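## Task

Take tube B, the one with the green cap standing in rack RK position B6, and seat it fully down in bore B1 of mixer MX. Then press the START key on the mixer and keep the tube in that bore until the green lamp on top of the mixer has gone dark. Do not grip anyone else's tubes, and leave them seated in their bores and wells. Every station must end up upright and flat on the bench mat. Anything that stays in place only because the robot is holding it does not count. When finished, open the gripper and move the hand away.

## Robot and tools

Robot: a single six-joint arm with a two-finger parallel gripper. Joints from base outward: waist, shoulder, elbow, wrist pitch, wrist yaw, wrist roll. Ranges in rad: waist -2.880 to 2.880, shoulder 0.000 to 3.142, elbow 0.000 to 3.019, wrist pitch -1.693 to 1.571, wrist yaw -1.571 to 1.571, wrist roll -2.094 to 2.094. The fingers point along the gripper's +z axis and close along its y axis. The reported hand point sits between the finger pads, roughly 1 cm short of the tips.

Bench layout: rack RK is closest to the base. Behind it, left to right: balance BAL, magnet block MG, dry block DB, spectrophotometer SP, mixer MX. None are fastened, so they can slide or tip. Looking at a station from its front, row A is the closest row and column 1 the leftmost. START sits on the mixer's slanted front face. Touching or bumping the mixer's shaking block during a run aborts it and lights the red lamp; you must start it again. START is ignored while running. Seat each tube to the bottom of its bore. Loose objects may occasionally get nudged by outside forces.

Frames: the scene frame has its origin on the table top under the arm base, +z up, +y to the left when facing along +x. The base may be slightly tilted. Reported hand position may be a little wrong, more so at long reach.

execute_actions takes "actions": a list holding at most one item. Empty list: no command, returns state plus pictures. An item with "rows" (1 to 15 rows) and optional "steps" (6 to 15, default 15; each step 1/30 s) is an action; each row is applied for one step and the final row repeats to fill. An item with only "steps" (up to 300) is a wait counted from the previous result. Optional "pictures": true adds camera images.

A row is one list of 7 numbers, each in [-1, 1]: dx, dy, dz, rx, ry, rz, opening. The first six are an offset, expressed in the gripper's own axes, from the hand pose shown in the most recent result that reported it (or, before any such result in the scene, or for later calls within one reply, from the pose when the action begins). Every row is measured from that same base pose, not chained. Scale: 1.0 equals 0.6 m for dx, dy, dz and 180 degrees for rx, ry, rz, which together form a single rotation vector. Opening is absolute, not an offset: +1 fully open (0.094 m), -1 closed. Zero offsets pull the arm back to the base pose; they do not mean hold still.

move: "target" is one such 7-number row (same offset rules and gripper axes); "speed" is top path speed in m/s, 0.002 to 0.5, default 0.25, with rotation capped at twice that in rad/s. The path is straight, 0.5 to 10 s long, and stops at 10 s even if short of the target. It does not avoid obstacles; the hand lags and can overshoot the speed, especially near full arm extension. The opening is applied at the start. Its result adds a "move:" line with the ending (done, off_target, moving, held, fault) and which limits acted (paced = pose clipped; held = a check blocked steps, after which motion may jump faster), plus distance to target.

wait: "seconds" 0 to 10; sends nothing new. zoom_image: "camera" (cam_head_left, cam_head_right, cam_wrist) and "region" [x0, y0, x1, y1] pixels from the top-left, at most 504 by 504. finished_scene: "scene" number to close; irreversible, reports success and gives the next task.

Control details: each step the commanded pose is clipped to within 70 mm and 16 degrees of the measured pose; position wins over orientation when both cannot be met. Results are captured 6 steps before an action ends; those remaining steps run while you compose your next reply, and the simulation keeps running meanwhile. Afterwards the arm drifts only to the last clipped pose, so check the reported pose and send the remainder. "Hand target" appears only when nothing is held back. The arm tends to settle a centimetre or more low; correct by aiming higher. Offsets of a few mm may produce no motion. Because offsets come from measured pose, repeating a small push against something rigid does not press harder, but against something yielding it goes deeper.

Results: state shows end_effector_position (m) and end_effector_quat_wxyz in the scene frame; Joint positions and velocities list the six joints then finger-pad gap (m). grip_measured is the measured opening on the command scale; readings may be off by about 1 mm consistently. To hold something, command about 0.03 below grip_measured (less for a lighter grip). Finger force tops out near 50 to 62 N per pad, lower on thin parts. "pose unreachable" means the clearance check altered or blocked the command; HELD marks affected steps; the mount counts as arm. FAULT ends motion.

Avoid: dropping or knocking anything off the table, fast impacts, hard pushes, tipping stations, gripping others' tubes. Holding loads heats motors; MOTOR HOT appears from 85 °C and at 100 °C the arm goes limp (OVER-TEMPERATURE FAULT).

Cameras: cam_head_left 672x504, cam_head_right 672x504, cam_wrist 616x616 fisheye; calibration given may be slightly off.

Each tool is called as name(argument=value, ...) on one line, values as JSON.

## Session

execute_actions(actions=[])

Scene clock: 0.00 s of 9600.00 s.
end_effector_position=(-0.1324, +0.3389, +0.1852) grip_measured=+1.000 end_effector_quat_wxyz=(+0.174, +0.958, +0.223, +0.055)
Joint positions: [ 2.584  0.738  0.942 -1.578  0.505 -1.036  0.094]
Joint velocities: [-0.005 -0.005  0.017 -0.002 -0.037 -0.007  0.   ]
Motor temperatures (°C, as the motors report them): [25 28 28 26 27 29]
Hand target: -0.134, +0.346, +0.190; +0.167, +0.960, +0.218, +0.049
camera_calibration (this result's frames):
cam_wrist: T_world_to_cam=[[-0.403499, 0.842673, -0.356497, -0.2751], [0.612203, 0.538203, 0.579263, -0.20886], [0.679997, 0.0154838, -0.733051, 0.342894], [0, 0, 0, 1]] pos_world=[-0.216305, 0.338919, 0.274271]

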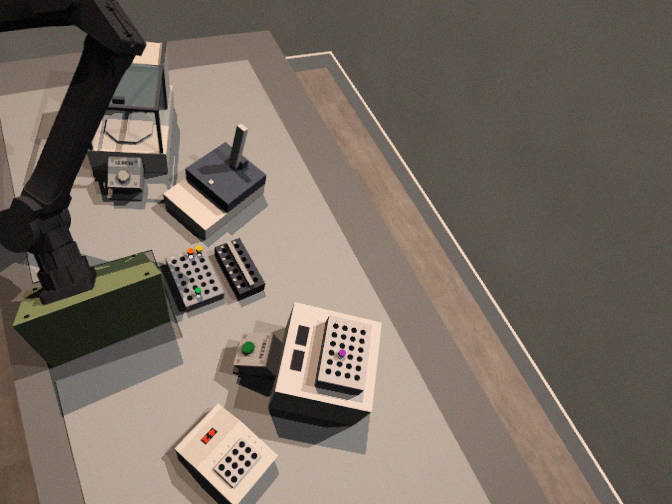

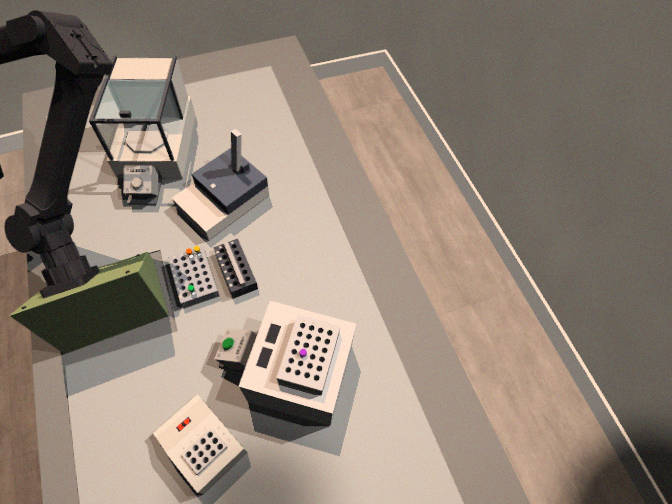

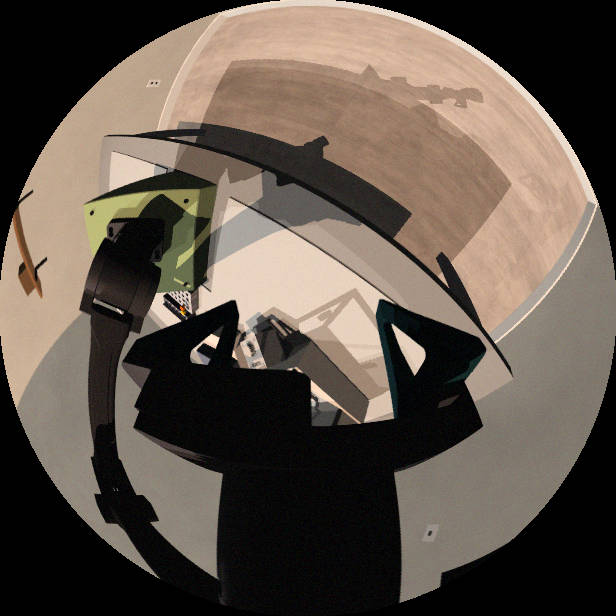

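zoom_image(camera="cam_head_right", region=[150, 225, 270, 325])

zoom_image(camera="cam_head_left", region=[150, 225, 270, 325])

zoom_image(camera="cam_head_right", region=[205, 290, 365, 430])

zoom_image(camera="cam_head_left", region=[225, 290, 390, 430])

Region (150, 225, 270, 325) of cam_head_right's 672x504 image, scaled by 4.200, with more detail than that image has.

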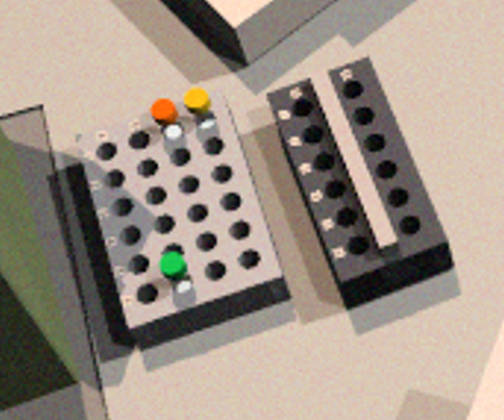

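Region (150, 225, 270, 325) of cam_head_left's 672x504 image, scaled by 4.200, with more detail than that image has.

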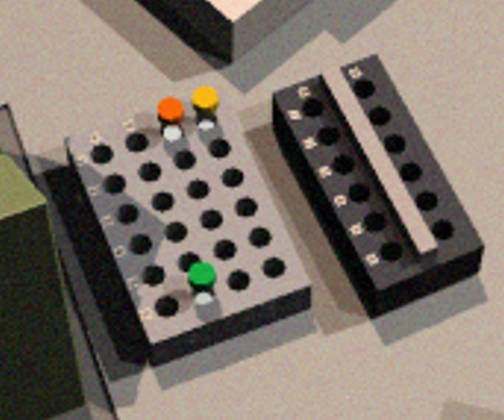

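Region (205, 290, 365, 430) of cam_head_right's 672x504 image, scaled by 3.150, with more detail than that image has; it fills the top 441 rows of this view, and the rest is white.

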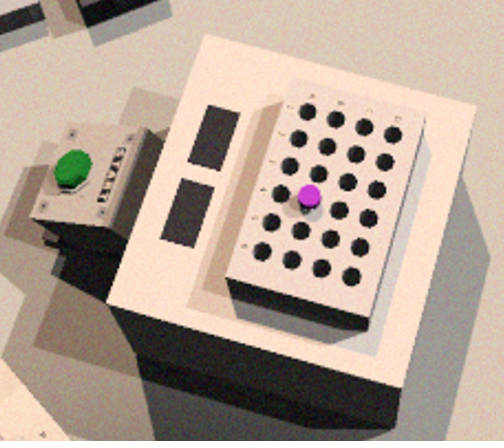

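Region (225, 290, 390, 430) of cam_head_left's 672x504 image, scaled by 3.055, with more detail than that image has; it fills the top 428 rows of this view, and the rest is white.

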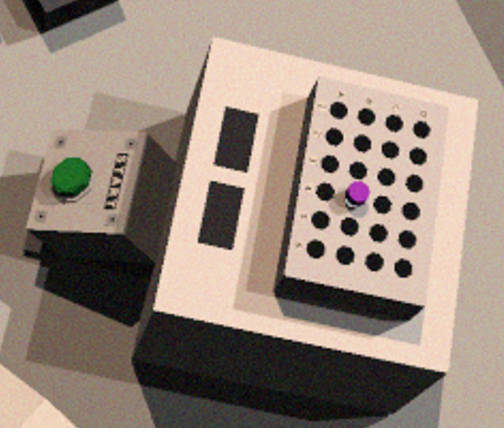

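move(target=[0.2865, -0.1182, -0.26, 0.0451, -0.0585, 0.2998, -0.45], speed=0.35)

Scene clock: 6.50 s of 9600.00 s.
end_effector_position=(-0.0379, +0.5120, +0.3018) grip_measured=-0.448 end_effector_quat_wxyz=(+0.083, +0.967, -0.237, +0.036)
Joint positions: [ 1.756  0.72   1.459 -1.648  0.068 -0.961  0.026]
Joint velocities: [ 0.005 -0.005 -0.002 -0.012 -0.037 -0.037  0.   ]
Motor temperatures (°C, as the motors report them): [25 28 29 26 27 29]
Hand target: -0.038, +0.522, +0.313; +0.076, +0.967, -0.242, +0.034
Off the commanded pose: 0.014 m, 2 deg.
Kept back: nothing.
move: off_target
camera_calibration (this result's frames):
cam_wrist: T_world_to_cam=[[0.468959, 0.871524, -0.143261, -0.387347], [0.691677, -0.261526, 0.673191, -0.0432697], [0.549236, -0.41479, -0.725458, 0.574494], [0, 0, 0, 1]] pos_world=[-0.103954, 0.564561, 0.390408]

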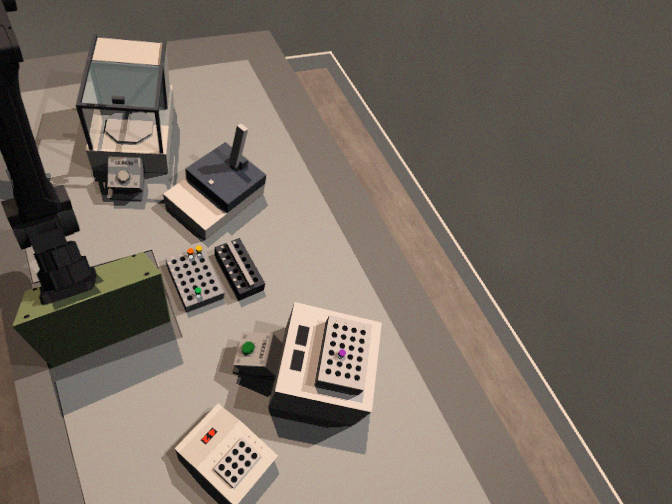

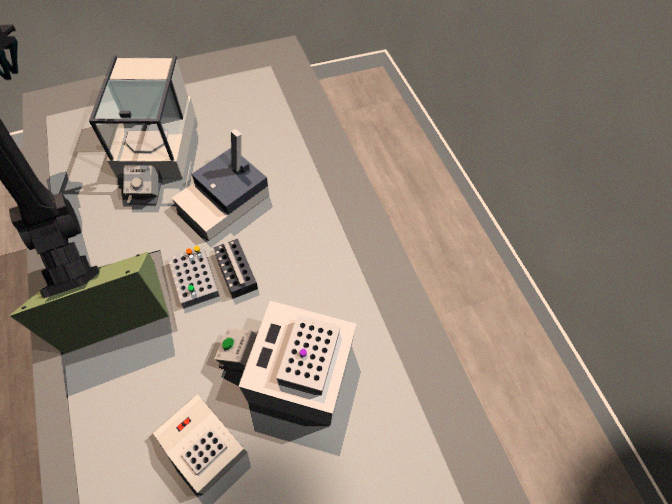

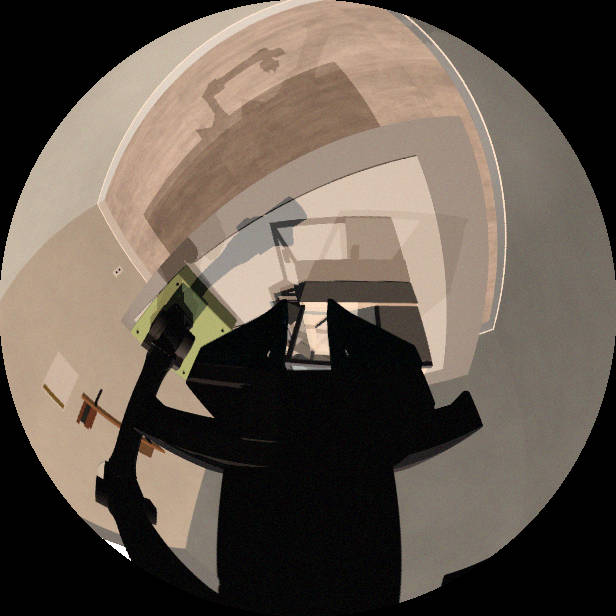

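move(target=[0.556, -0.045, -0.052, 0.0861, 0.1415, 0.3695, -0.45], speed=0.35)

Scene clock: 9.97 s of 9600.00 s.
end_effector_position=(+0.2596, +0.3834, +0.3564) grip_measured=-0.448 end_effector_quat_wxyz=(-0.003, +0.658, -0.686, +0.311)
Joint positions: [ 0.217  0.909  1.359 -1.573 -0.266 -1.119  0.026]
Joint velocities: [-0.005 -0.005 -0.022 -0.007  0.037 -0.037 -0.001]
Motor temperatures (°C, as the motors report them): [25 28 29 26 27 29]
Hand target: +0.264, +0.392, +0.366; -0.024, +0.657, -0.682, +0.320
Off the commanded pose: 0.014 m, 3 deg.
Kept back: nothing.
move: off_target
camera_calibration (this result's frames):
cam_wrist: T_world_to_cam=[[0.899755, 0.0538448, 0.433062, -0.410695], [-0.35794, -0.476623, 0.802938, -0.0107161], [0.249641, -0.877458, -0.40957, 0.539984], [0, 0, 0, 1]] pos_world=[0.230887, 0.490819, 0.407622]

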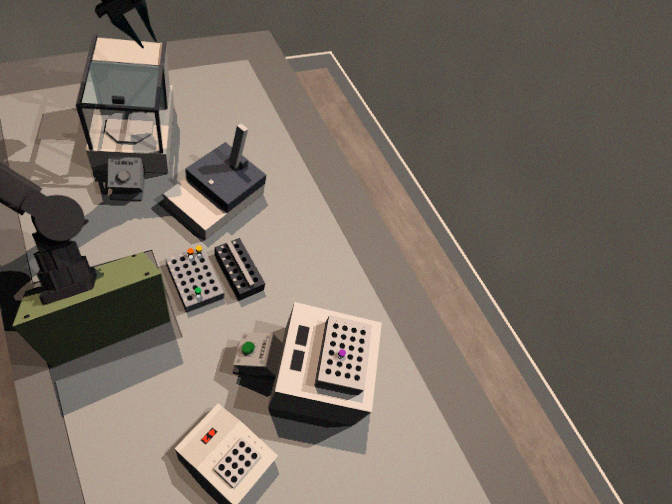

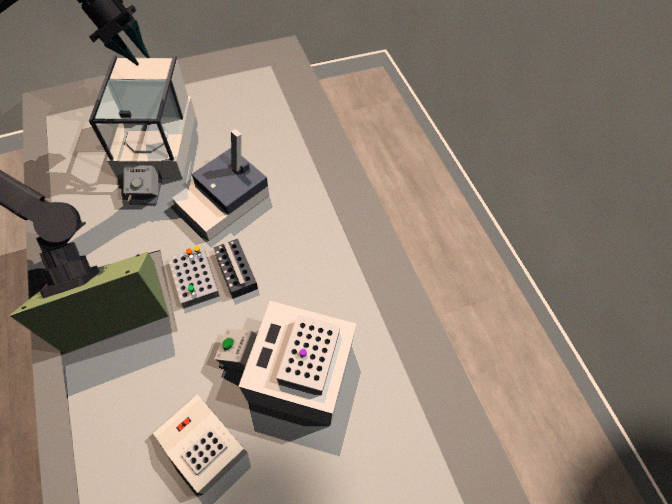

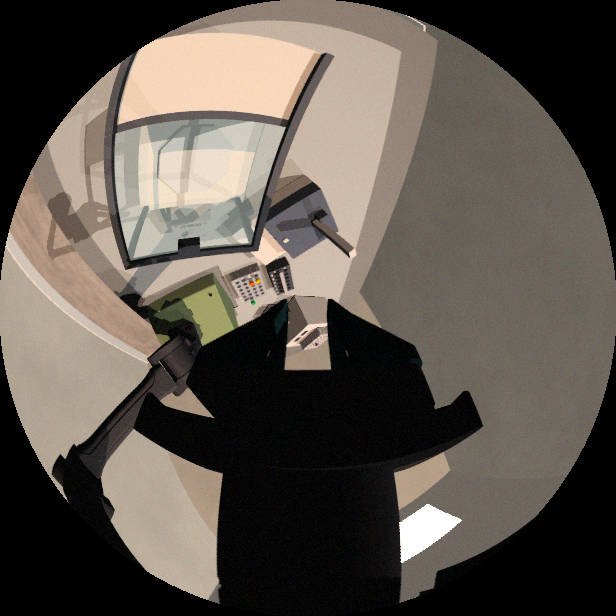

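move(target=[0.5125, 0.2322, 0.581, -0.1952, -0.069, 0.2555, -0.45], speed=0.3)

zoom_image(camera="cam_wrist", region=[235, 190, 385, 340])

Scene clock: 12.97 s of 9600.00 s.
end_effector_position=(+0.2101, -0.0458, +0.1245) grip_measured=-0.448 end_effector_quat_wxyz=(-0.019, -0.319, +0.947, +0.020)
Joint positions: [-0.544  1.84   0.609 -1.002 -0.622 -1.476  0.026]
Joint velocities: [-0.005 -0.005 -0.007 -0.002  0.007 -0.037  0.   ]
Motor temperatures (°C, as the motors report them): [25 28 29 26 27 29]
Hand target: +0.230, -0.055, +0.138; -0.003, -0.341, +0.940, -0.006
Off the commanded pose: 0.031 m, 4 deg.
Kept back: nothing.
move: off_target
camera_calibration (this result's frames):
cam_wrist: T_world_to_cam=[[0.600204, -0.798358, -0.0487736, -0.158788], [-0.613278, -0.498493, 0.612695, 0.0294991], [-0.513463, -0.33783, -0.788813, 0.31304], [0, 0, 0, 1]] pos_world=[0.274131, -0.00631052, 0.221112]

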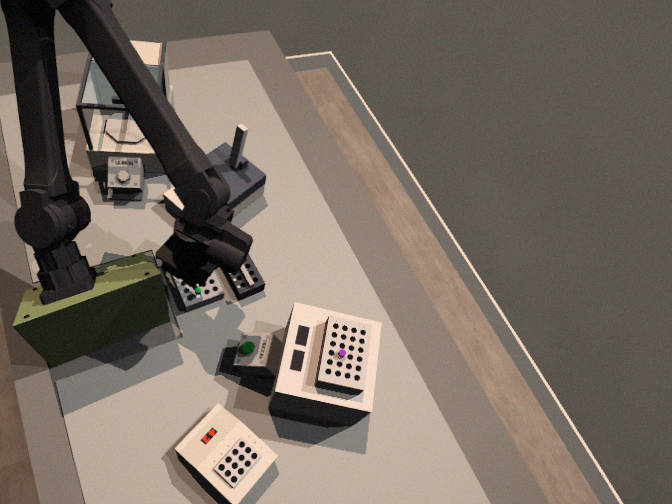

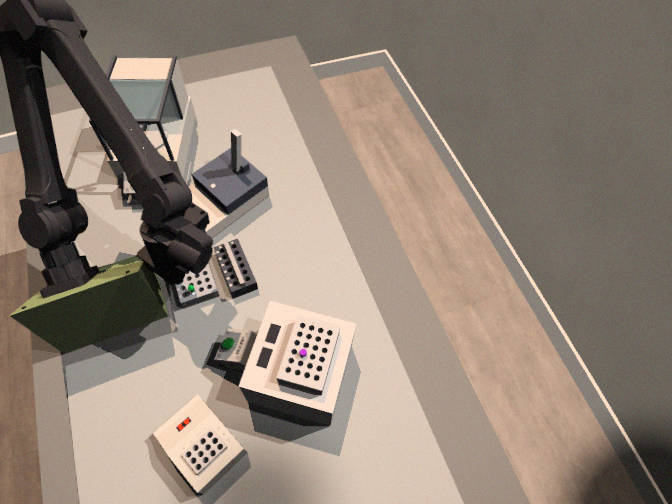

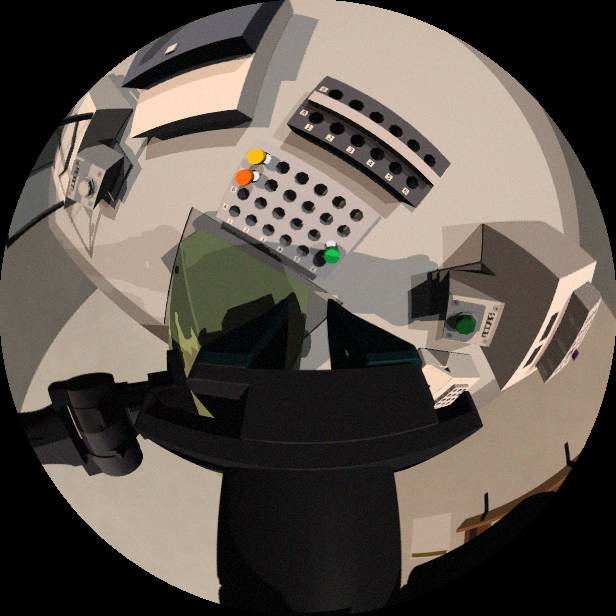

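Region (235, 190, 385, 340) of cam_wrist's 616x616 image, scaled by 3.360, with more detail than that image has.

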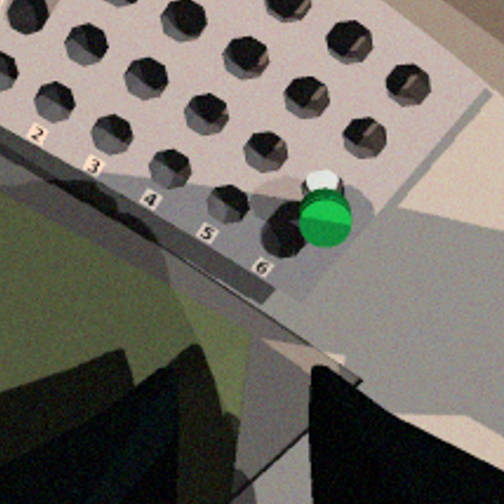

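execute_actions(actions=[])

Scene clock: 13.67 s of 9600.00 s.
end_effector_position=(+0.2101, -0.0458, +0.1245) grip_measured=-0.448 end_effector_quat_wxyz=(-0.019, -0.320, +0.947, +0.020)
Joint positions: [-0.544  1.84   0.609 -1.002 -0.622 -1.477  0.026]
Joint velocities: [ 0.005 -0.005 -0.007 -0.007 -0.037 -0.051  0.   ]
Motor temperatures (°C, as the motors report them): [25 28 29 26 27 29]
Hand target: +0.230, -0.055, +0.138; -0.003, -0.341, +0.940, -0.006
Off the commanded pose: 0.031 m, 4 deg.
Kept back: nothing.
Steps of this call (steps 1 to 21: nothing new was sent). Readings (end_effector_position):
1: (+0.2101, -0.0458, +0.1245)
2: (+0.2101, -0.0458, +0.1245)
4: (+0.2101, -0.0458, +0.1245)
8: (+0.2101, -0.0458, +0.1245)
21: the state above
camera_calibration (this result's frames):
cam_wrist: T_world_to_cam=[[0.601422, -0.797439, -0.0488087, -0.158998], [-0.612542, -0.499471, 0.612634, 0.029307], [-0.512917, -0.338554, -0.788858, 0.312898], [0, 0, 0, 1]] pos_world=[0.274067, -0.00622015, 0.221117]

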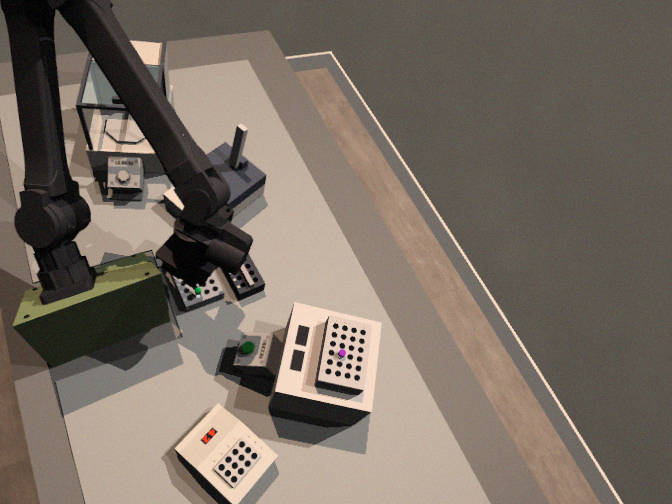

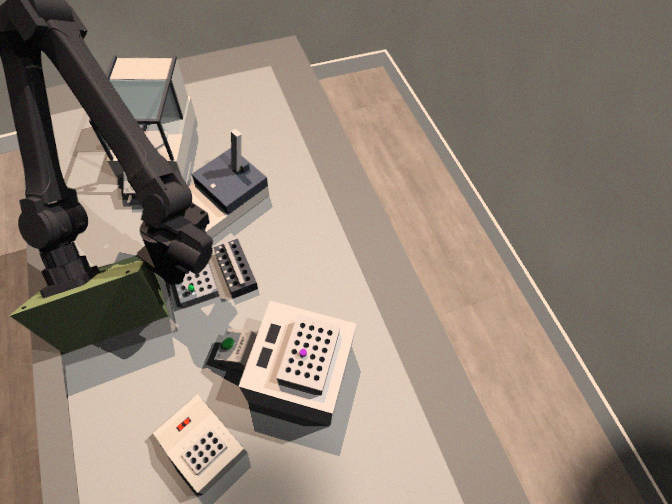

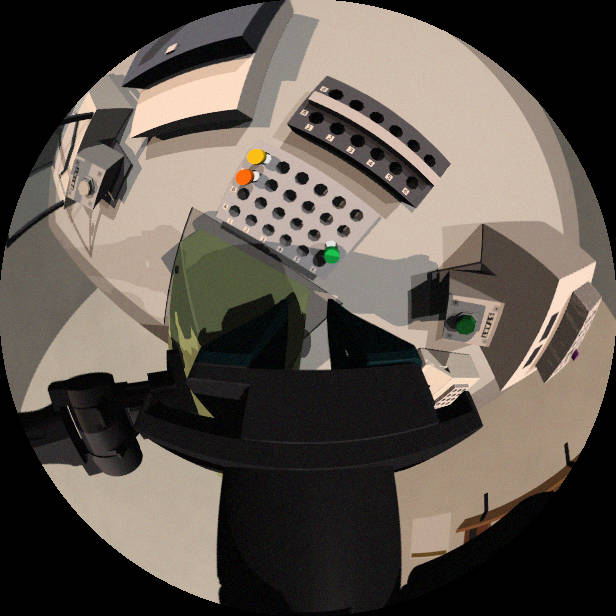

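zoom_image(camera="cam_wrist", region=[260, 200, 400, 340])

Region (260, 200, 400, 340) of cam_wrist's 616x616 image, scaled by 3.600, with more detail than that image has.

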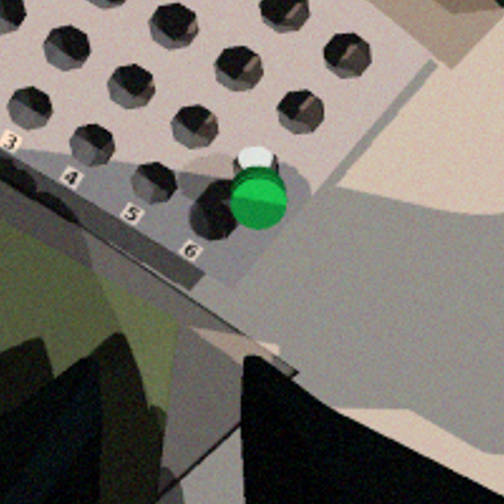

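move(target=[-0.0252, -0.0313, 0.048, 0.0159, -0.0074, -0.0145, -0.45], speed=0.08)

Scene clock: 15.47 s of 9600.00 s.
end_effector_position=(+0.2320, -0.0492, +0.0981) grip_measured=-0.448 end_effector_quat_wxyz=(+0.002, -0.344, +0.939, +0.001)
Joint positions: [-0.457  1.876  0.59  -0.826 -0.691 -1.398  0.026]
Joint velocities: [ 0.005 -0.005  0.002  0.027  0.022 -0.007 -0.001]
Motor temperatures (°C, as the motors report them): [25 28 29 26 27 29]
Hand target: +0.232, -0.050, +0.094; +0.001, -0.342, +0.940, +0.001
Off the commanded pose: 0.004 m, 0 deg.
Kept back: nothing.
move: done
camera_calibration (this result's frames):
cam_wrist: T_world_to_cam=[[0.642503, -0.766283, -0.00020694, -0.188917], [-0.618058, -0.51838, 0.591005, 0.0596502], [-0.452985, -0.379595, -0.806668, 0.287962], [0, 0, 0, 1]] pos_world=[0.28869, -0.00453406, 0.196997]

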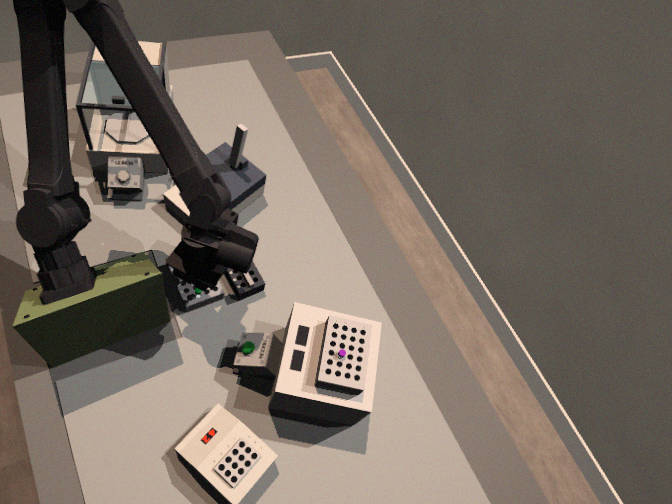

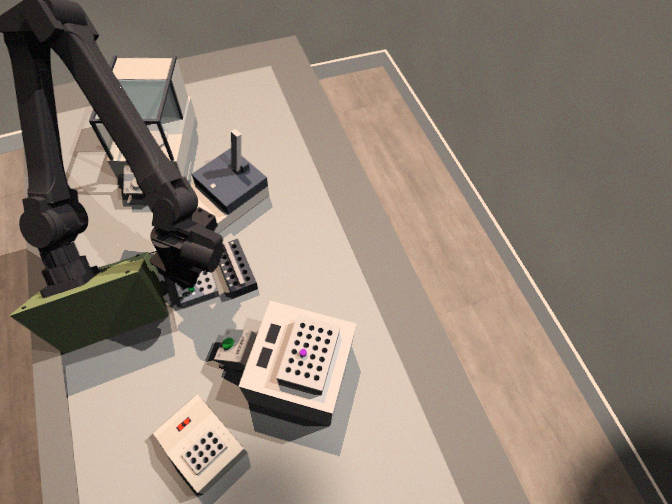

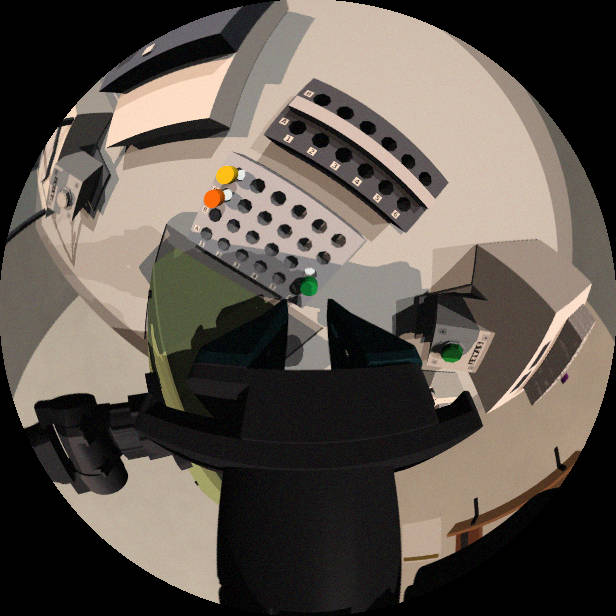

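zoom_image(camera="cam_wrist", region=[260, 240, 360, 340])

Region (260, 240, 360, 340) of cam_wrist's 616x616 image, scaled by 5.040, with more detail than that image has.

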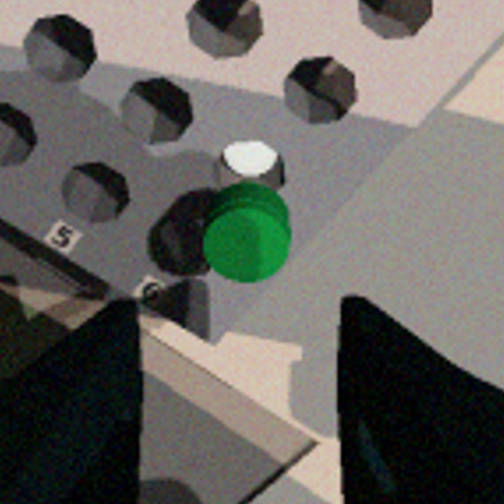

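move(target=[0.002, -0.003, 0.062, 0, 0, 0, -0.45], speed=0.05)

zoom_image(camera="cam_wrist", region=[260, 260, 360, 360])

Scene clock: 16.90 s of 9600.00 s.
end_effector_position=(+0.2327, -0.0498, +0.0646) grip_measured=-0.448 end_effector_quat_wxyz=(+0.004, -0.347, +0.938, +0.002)
Joint positions: [-0.377  1.939  0.552 -0.663 -0.734 -1.31   0.026]
Joint velocities: [ 0.005 -0.005 -0.002  0.017 -0.007  0.081  0.001]
Motor temperatures (°C, as the motors report them): [25 28 29 26 27 29]
Hand target: +0.233, -0.051, +0.060; +0.003, -0.345, +0.939, +0.002
Off the commanded pose: 0.004 m, 0 deg.
Kept back: nothing.
move: done
camera_calibration (this result's frames):
cam_wrist: T_world_to_cam=[[0.64654, -0.76288, -0.0000221257, -0.190626], [-0.617309, -0.523186, 0.587542, 0.0794155], [-0.448235, -0.379856, -0.809194, 0.260017], [0, 0, 0, 1]] pos_world=[0.28882, -0.00510706, 0.16374]

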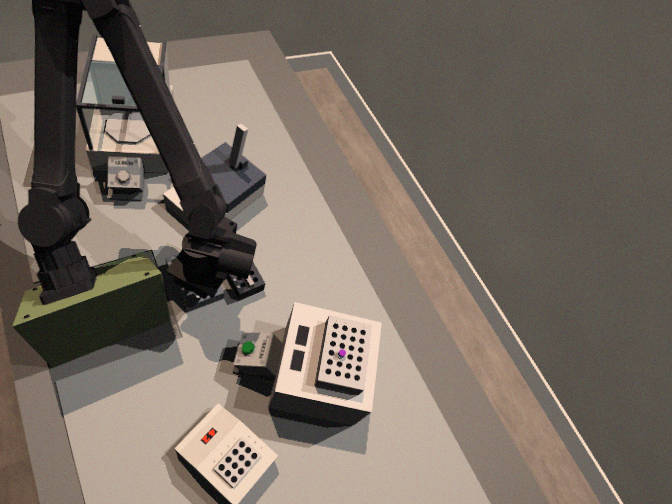

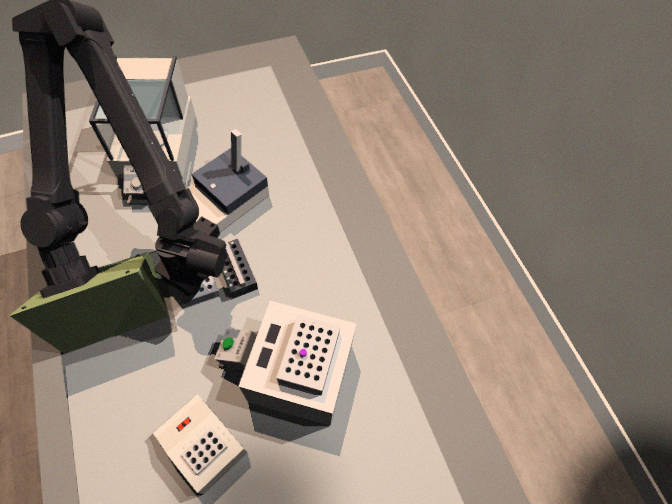

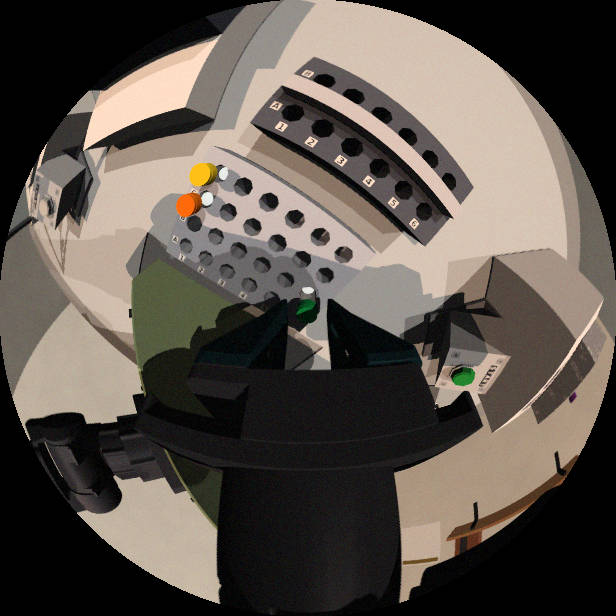

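Region (260, 260, 360, 360) of cam_wrist's 616x616 image, scaled by 5.040, with more detail than that image has.

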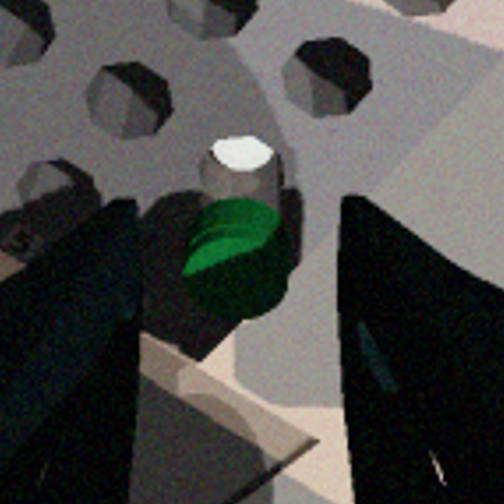

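execute_actions(actions=[{"rows": [[0.001,-0.002,0.006,0,0,0,-0.5],[0.001,-0.002,0.006,0,0,0,-0.55],[0.001,-0.002,0.006,0,0,0,-0.6],[0.001,-0.002,0.006,0,0,0,-0.64],[0.001,-0.002,0.006,0,0,0,-0.68],[0.001,-0.002,0.006,0,0,0,-0.70],[0.001,-0.002,0.006,0,0,0,-0.72],[0.001,-0.002,0.006,0,0,0,-0.735],[0.001,-0.002,0.006,0,0,0,-0.75],[0.001,-0.002,0.006,0,0,0,-0.76],[0.001,-0.002,0.006,0,0,0,-0.77],[0.001,-0.002,0.006,0,0,0,-0.78],[0.001,-0.002,0.006,0,0,0,-0.79]], "steps": 15}])

execute_actions(actions=[{"steps": 14}], pictures=true)

Scene clock: 17.80 s of 9600.00 s.
end_effector_position=(+0.2328, -0.0498, +0.0646) grip_measured=-0.739 end_effector_quat_wxyz=(+0.005, -0.345, +0.939, +0.002)
Joint positions: [-0.377  1.939  0.552 -0.663 -0.735 -1.306  0.012]
Joint velocities: [-0.005 -0.005 -0.007 -0.012 -0.022 -0.007 -0.012]
Motor temperatures (°C, as the motors report them): [25 28 29 26 27 29]
Steps of this call (steps 1 to 18: nothing new was sent; steps 19 to 27: the first 9 steps of this action). Readings (end_effector_position):
19: (+0.2328, -0.0498, +0.0646)
20: (+0.2328, -0.0498, +0.0646)
22: (+0.2328, -0.0498, +0.0646)
26: (+0.2328, -0.0498, +0.0646)
27: the state above

Scene clock: 18.27 s of 9600.00 s.
end_effector_position=(+0.2328, -0.0498, +0.0646) grip_measured=-0.773 end_effector_quat_wxyz=(+0.005, -0.345, +0.939, +0.002)
Joint positions: [-0.377  1.939  0.552 -0.663 -0.735 -1.306  0.011]
Joint velocities: [-0.015  0.005 -0.012  0.017  0.051 -0.066  0.001]
Motor temperatures (°C, as the motors report them): [25 28 29 26 27 29]
Hand target: +0.233, -0.051, +0.061; +0.004, -0.347, +0.938, +0.002
Off the commanded pose: 0.004 m, 0 deg.
Kept back: nothing.
Steps of this call (steps 1 to 6: the last 6 steps of your previous action; steps 7 to 14: nothing new was sent). Readings (end_effector_position):
1: (+0.2328, -0.0498, +0.0646)
2: (+0.2328, -0.0498, +0.0646)
4: (+0.2328, -0.0498, +0.0646)
8: (+0.2328, -0.0498, +0.0646)
14: the state above
camera_calibration (this result's frames):
cam_wrist: T_world_to_cam=[[0.64382, -0.765177, 0.0000144554, -0.190149], [-0.619545, -0.521275, 0.586887, 0.0801915], [-0.449065, -0.377859, -0.809669, 0.260427], [0, 0, 0, 1]] pos_world=[0.289053, -0.00529144, 0.163799]

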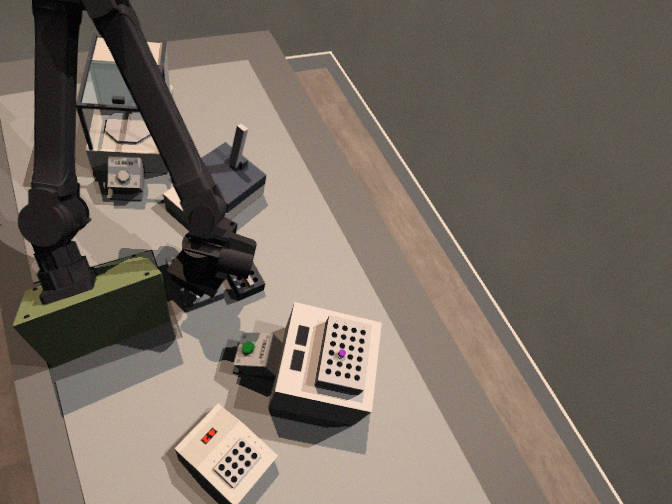

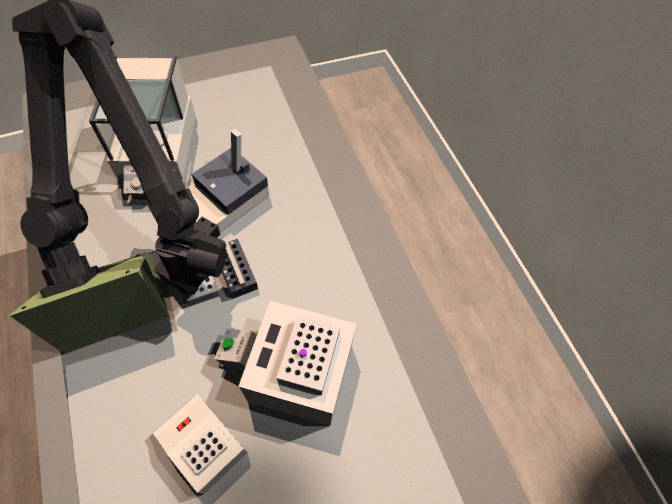

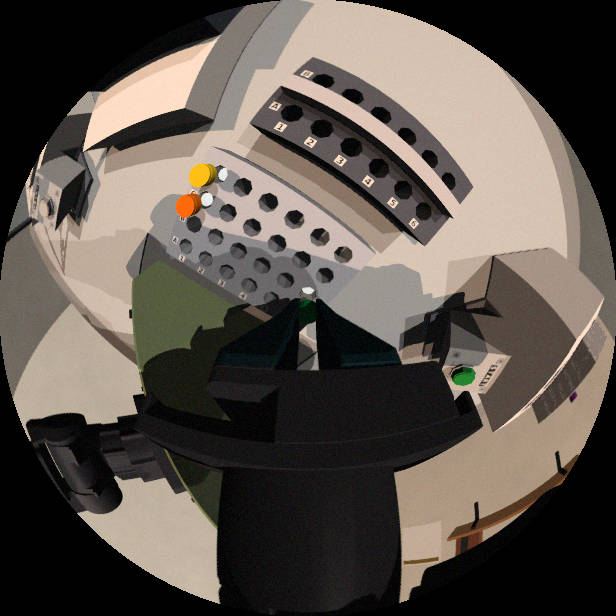

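execute_actions(actions=[{"rows": [[-0.001,-0.004,0.004,0.001,0,-0.001,-0.79],[-0.003,-0.007,0.002,0.002,0,-0.002,-0.79],[-0.005,-0.010,0.0,0.003,-0.001,-0.003,-0.79],[-0.007,-0.013,-0.002,0.004,-0.001,-0.004,-0.79],[-0.009,-0.016,-0.004,0.005,-0.001,-0.005,-0.79],[-0.011,-0.018,-0.006,0.006,-0.0015,-0.0055,-0.79],[-0.013,-0.020,-0.008,0.0065,-0.002,-0.006,-0.79],[-0.015,-0.022,-0.010,0.007,-0.002,-0.0065,-0.79],[-0.016,-0.023,-0.012,0.0075,-0.002,-0.007,-0.79],[-0.016,-0.023,-0.014,0.0075,-0.002,-0.007,-0.79],[-0.016,-0.023,-0.016,0.0075,-0.002,-0.007,-0.79],[-0.016,-0.023,-0.018,0.0075,-0.002,-0.007,-0.79],[-0.016,-0.023,-0.020,0.0075,-0.002,-0.007,-0.79],[-0.016,-0.023,-0.022,0.0075,-0.002,-0.007,-0.79],[-0.016,-0.023,-0.024,0.0075,-0.002,-0.007,-0.79]], "steps": 15}])

execute_actions(actions=[{"steps": 12}])

Scene clock: 19.63 s of 9600.00 s.
end_effector_position=(+0.2330, -0.0498, +0.0646) grip_measured=-0.773 end_effector_quat_wxyz=(+0.005, -0.345, +0.939, +0.002)
Joint positions: [-0.377  1.939  0.553 -0.663 -0.735 -1.306  0.011]
Joint velocities: [ 0.015 -0.005 -0.007  0.022 -0.037  0.022  0.002]
Motor temperatures (°C, as the motors report them): [25 28 29 26 27 29]
Steps of this call (steps 1 to 32: nothing new was sent; steps 33 to 41: the first 9 steps of this action). Readings (end_effector_position):
33: (+0.2328, -0.0498, +0.0646)
34: (+0.2328, -0.0498, +0.0646)
36: (+0.2328, -0.0498, +0.0646)
40: (+0.2328, -0.0498, +0.0646)
41: the state above

Scene clock: 20.03 s of 9600.00 s.
end_effector_position=(+0.2340, -0.0504, +0.0670) grip_measured=-0.773 end_effector_quat_wxyz=(+0.000, -0.345, +0.938, +0.003)
Joint positions: [-0.38   1.938  0.563 -0.684 -0.728 -1.316  0.011]
Joint velocities: [-0.005 -0.005 -0.017 -0.012  0.007  0.007 -0.002]
Motor temperatures (°C, as the motors report them): [25 28 29 26 27 29]
Hand target: +0.249, -0.054, +0.079; +0.012, -0.355, +0.935, -0.009
Off the commanded pose: 0.020 m, 2 deg.
Kept back: nothing.
Steps of this call (steps 1 to 6: the last 6 steps of your previous action; steps 7 to 12: nothing new was sent). Readings (end_effector_position):
1: (+0.2334, -0.0500, +0.0648)
2: (+0.2336, -0.0502, +0.0649)
4: (+0.2339, -0.0504, +0.0653)
8: (+0.2340, -0.0504, +0.0665)
12: the state above

execute_actions(actions=[{"rows": [[-0.015,-0.0205,-0.022,0.0095,-0.004,-0.0066,-0.79],[-0.0145,-0.0205,-0.024,0.0095,-0.004,-0.0066,-0.79],[-0.014,-0.0205,-0.026,0.009,-0.004,-0.0066,-0.79],[-0.014,-0.0205,-0.028,0.009,-0.004,-0.0066,-0.79],[-0.014,-0.0205,-0.030,0.009,-0.004,-0.0066,-0.79],[-0.014,-0.0205,-0.032,0.009,-0.004,-0.0066,-0.79],[-0.014,-0.0205,-0.034,0.009,-0.004,-0.0066,-0.79],[-0.014,-0.0205,-0.036,0.009,-0.004,-0.0066,-0.79],[-0.014,-0.0205,-0.038,0.009,-0.004,-0.0066,-0.79],[-0.014,-0.0205,-0.040,0.009,-0.004,-0.0066,-0.79],[-0.014,-0.0205,-0.042,0.009,-0.004,-0.0066,-0.79],[-0.014,-0.0205,-0.044,0.009,-0.004,-0.0066,-0.79],[-0.014,-0.0205,-0.046,0.009,-0.004,-0.0066,-0.79],[-0.014,-0.0205,-0.048,0.009,-0.004,-0.0066,-0.79],[-0.014,-0.0205,-0.050,0.009,-0.004,-0.0066,-0.79]], "steps": 15}])

execute_actions(actions=[{"steps": 12}])

Scene clock: 21.03 s of 9600.00 s.
end_effector_position=(+0.2331, -0.0508, +0.0748) grip_measured=-0.773 end_effector_quat_wxyz=(-0.001, -0.343, +0.939, +0.002)
Joint positions: [-0.401  1.924  0.57  -0.723 -0.715 -1.336  0.011]
Joint velocities: [-0.103 -0.063  0.022 -0.188  0.066 -0.139 -0.001]
Motor temperatures (°C, as the motors report them): [25 28 29 26 27 29]
Steps of this call (steps 1 to 21: nothing new was sent; steps 22 to 30: the first 9 steps of this action). Readings (end_effector_position):
22: (+0.2338, -0.0505, +0.0670)
23: (+0.2335, -0.0506, +0.0673)
25: (+0.2327, -0.0503, +0.0686)
29: (+0.2332, -0.0508, +0.0735)
30: the state above

Scene clock: 21.43 s of 9600.00 s.
end_effector_position=(+0.2333, -0.0508, +0.0844) grip_measured=-0.773 end_effector_quat_wxyz=(+0.000, -0.344, +0.939, +0.002)
Joint positions: [-0.425  1.907  0.581 -0.767 -0.705 -1.364  0.011]
Joint velocities: [-0.005 -0.005 -0.012  0.012  0.051 -0.037  0.001]
Motor temperatures (°C, as the motors report them): [25 28 29 26 27 29]
Hand target: +0.248, -0.055, +0.097; +0.010, -0.355, +0.935, -0.010
Off the commanded pose: 0.020 m, 2 deg.
Kept back: nothing.
Steps of this call (steps 1 to 6: the last 6 steps of your previous action; steps 7 to 12: nothing new was sent). Readings (end_effector_position):
1: (+0.2332, -0.0508, +0.0760)
2: (+0.2332, -0.0508, +0.0772)
4: (+0.2329, -0.0508, +0.0795)
8: (+0.2332, -0.0509, +0.0836)
12: the state above

execute_actions(actions=[{"rows": [[-0.0142,-0.0212,-0.023,0.0094,-0.0033,-0.0074,-0.79],[-0.0142,-0.0212,-0.026,0.0094,-0.0033,-0.0074,-0.79],[-0.0142,-0.0212,-0.029,0.0094,-0.0033,-0.0074,-0.79],[-0.0142,-0.0212,-0.033,0.0094,-0.0033,-0.0074,-0.79],[-0.0142,-0.0212,-0.037,0.0094,-0.0033,-0.0074,-0.79],[-0.0142,-0.0212,-0.042,0.0094,-0.0033,-0.0074,-0.79],[-0.0142,-0.0212,-0.047,0.0094,-0.0033,-0.0074,-0.79],[-0.0142,-0.0212,-0.053,0.0094,-0.0033,-0.0074,-0.79],[-0.0142,-0.0212,-0.059,0.0094,-0.0033,-0.0074,-0.79],[-0.0142,-0.0212,-0.065,0.0094,-0.0033,-0.0074,-0.79],[-0.0142,-0.0212,-0.071,0.0094,-0.0033,-0.0074,-0.79],[-0.0142,-0.0212,-0.077,0.0094,-0.0033,-0.0074,-0.79],[-0.0142,-0.0212,-0.082,0.0094,-0.0033,-0.0074,-0.79],[-0.0142,-0.0212,-0.086,0.0094,-0.0033,-0.0074,-0.79],[-0.0142,-0.0212,-0.089,0.0094,-0.0033,-0.0074,-0.79]], "steps": 15}])

execute_actions(actions=[{"steps": 12}], pictures=true)

Scene clock: 23.80 s of 9600.00 s.
end_effector_position=(+0.2311, -0.0514, +0.0976) grip_measured=-0.773 end_effector_quat_wxyz=(-0.004, -0.339, +0.941, +0.002)
Joint positions: [-0.457  1.886  0.596 -0.833 -0.68  -1.395  0.011]
Joint velocities: [-0.239 -0.161  0.11  -0.393  0.081 -0.3   -0.   ]
Motor temperatures (°C, as the motors report them): [25 28 29 26 27 29]
Steps of this call (steps 1 to 62: nothing new was sent; steps 63 to 71: the first 9 steps of this action). Readings (end_effector_position):
63: (+0.2329, -0.0509, +0.0844)
64: (+0.2326, -0.0509, +0.0846)
66: (+0.2318, -0.0507, +0.0862)
70: (+0.2311, -0.0513, +0.0945)
71: the state above

Scene clock: 24.20 s of 9600.00 s.
end_effector_position=(+0.2348, -0.0525, +0.1250) grip_measured=-0.773 end_effector_quat_wxyz=(+0.002, -0.342, +0.940, -0.002)
Joint positions: [-0.518  1.844  0.633 -0.936 -0.656 -1.455  0.011]
Joint velocities: [ 0.005  0.005 -0.012 -0.017  0.022  0.007 -0.001]
Motor temperatures (°C, as the motors report them): [25 28 29 26 27 29]
Hand target: +0.247, -0.056, +0.137; +0.009, -0.354, +0.935, -0.012
Off the commanded pose: 0.019 m, 2 deg.
Kept back: nothing.
Steps of this call (steps 1 to 6: the last 6 steps of your previous action; steps 7 to 12: nothing new was sent). Readings (end_effector_position):
1: (+0.2312, -0.0517, +0.1009)
2: (+0.2314, -0.0518, +0.1045)
4: (+0.2321, -0.0521, +0.1118)
8: (+0.2344, -0.0527, +0.1233)
12: the state above
camera_calibration (this result's frames):
cam_wrist: T_world_to_cam=[[0.639121, -0.76909, 0.00493626, -0.193225], [-0.621189, -0.512408, 0.592927, 0.0446644], [-0.453485, -0.382018, -0.805241, 0.309458], [0, 0, 0, 1]] pos_world=[0.291574, -0.00750217, 0.223659]

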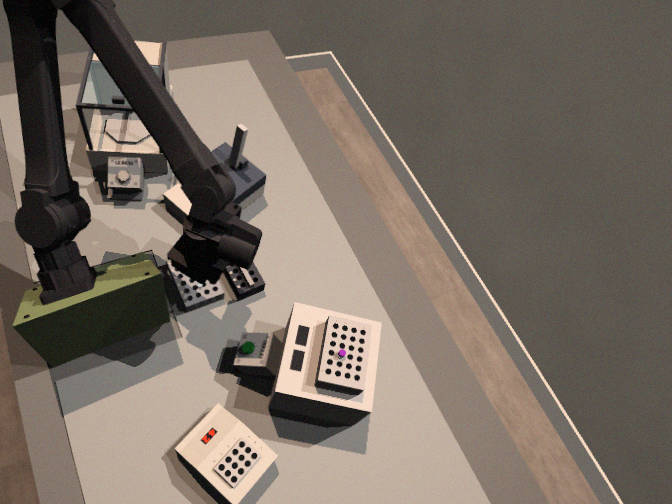

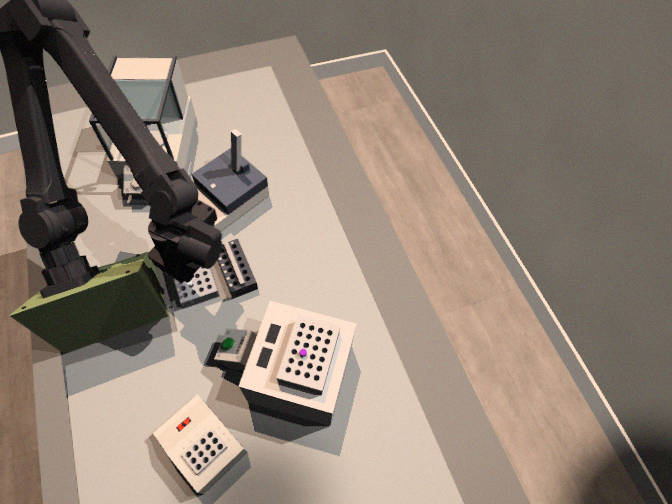

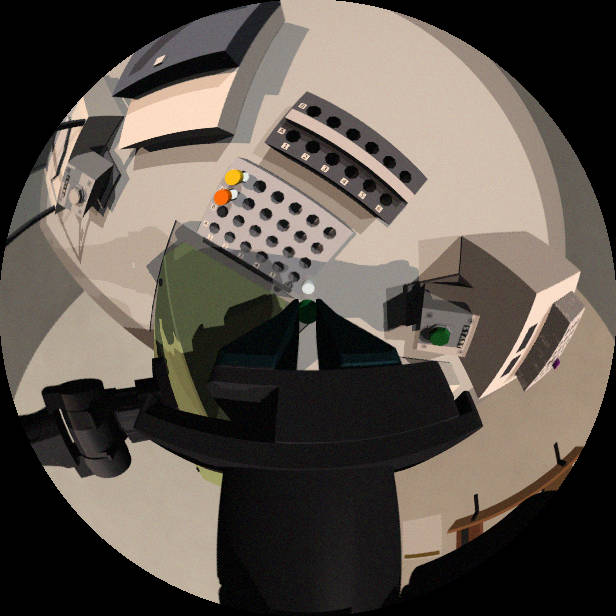

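move(target=[-0.01, -0.19, -0.235, 0.006, -0.002, -0.005, -0.79], speed=0.2)

Scene clock: 25.90 s of 9600.00 s.
end_effector_position=(+0.3030, -0.1316, +0.2559) grip_measured=-0.773 end_effector_quat_wxyz=(+0.003, -0.344, +0.939, -0.007)
Joint positions: [-0.721  2.013  1.097 -1.33  -0.534 -1.651  0.011]
Joint velocities: [-0.005 -0.005 -0.002 -0.017 -0.022 -0.022  0.   ]
Motor temperatures (°C, as the motors report them): [25 28 30 26 27 29]
Hand target: +0.309, -0.139, +0.266; +0.006, -0.348, +0.937, -0.011
Off the commanded pose: 0.015 m, 1 deg.
Kept back: nothing.
move: off_target
camera_calibration (this result's frames):
cam_wrist: T_world_to_cam=[[0.641941, -0.766587, 0.0160002, -0.301646], [-0.622484, -0.508857, 0.594624, -0.0307667], [-0.44769, -0.391673, -0.803844, 0.41216], [0, 0, 0, 1]] pos_world=[0.359007, -0.085462, 0.354434]

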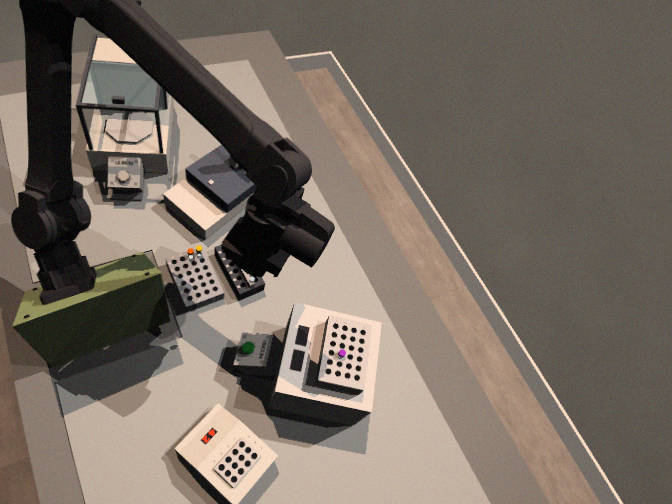

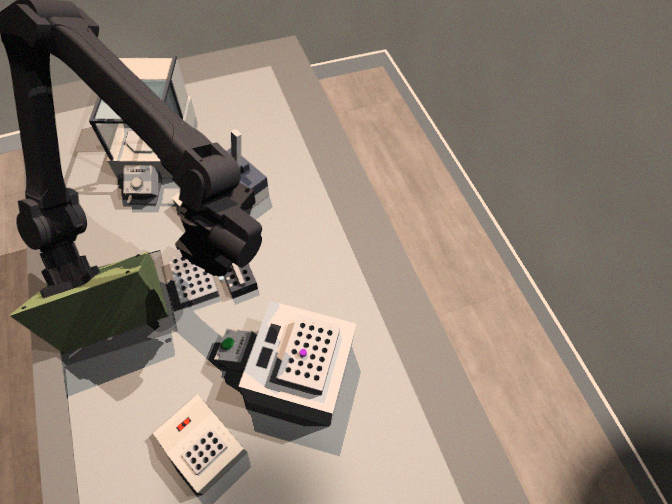

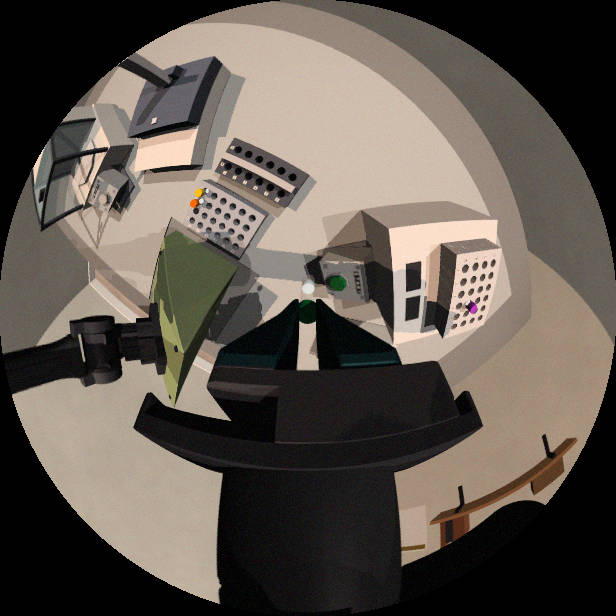

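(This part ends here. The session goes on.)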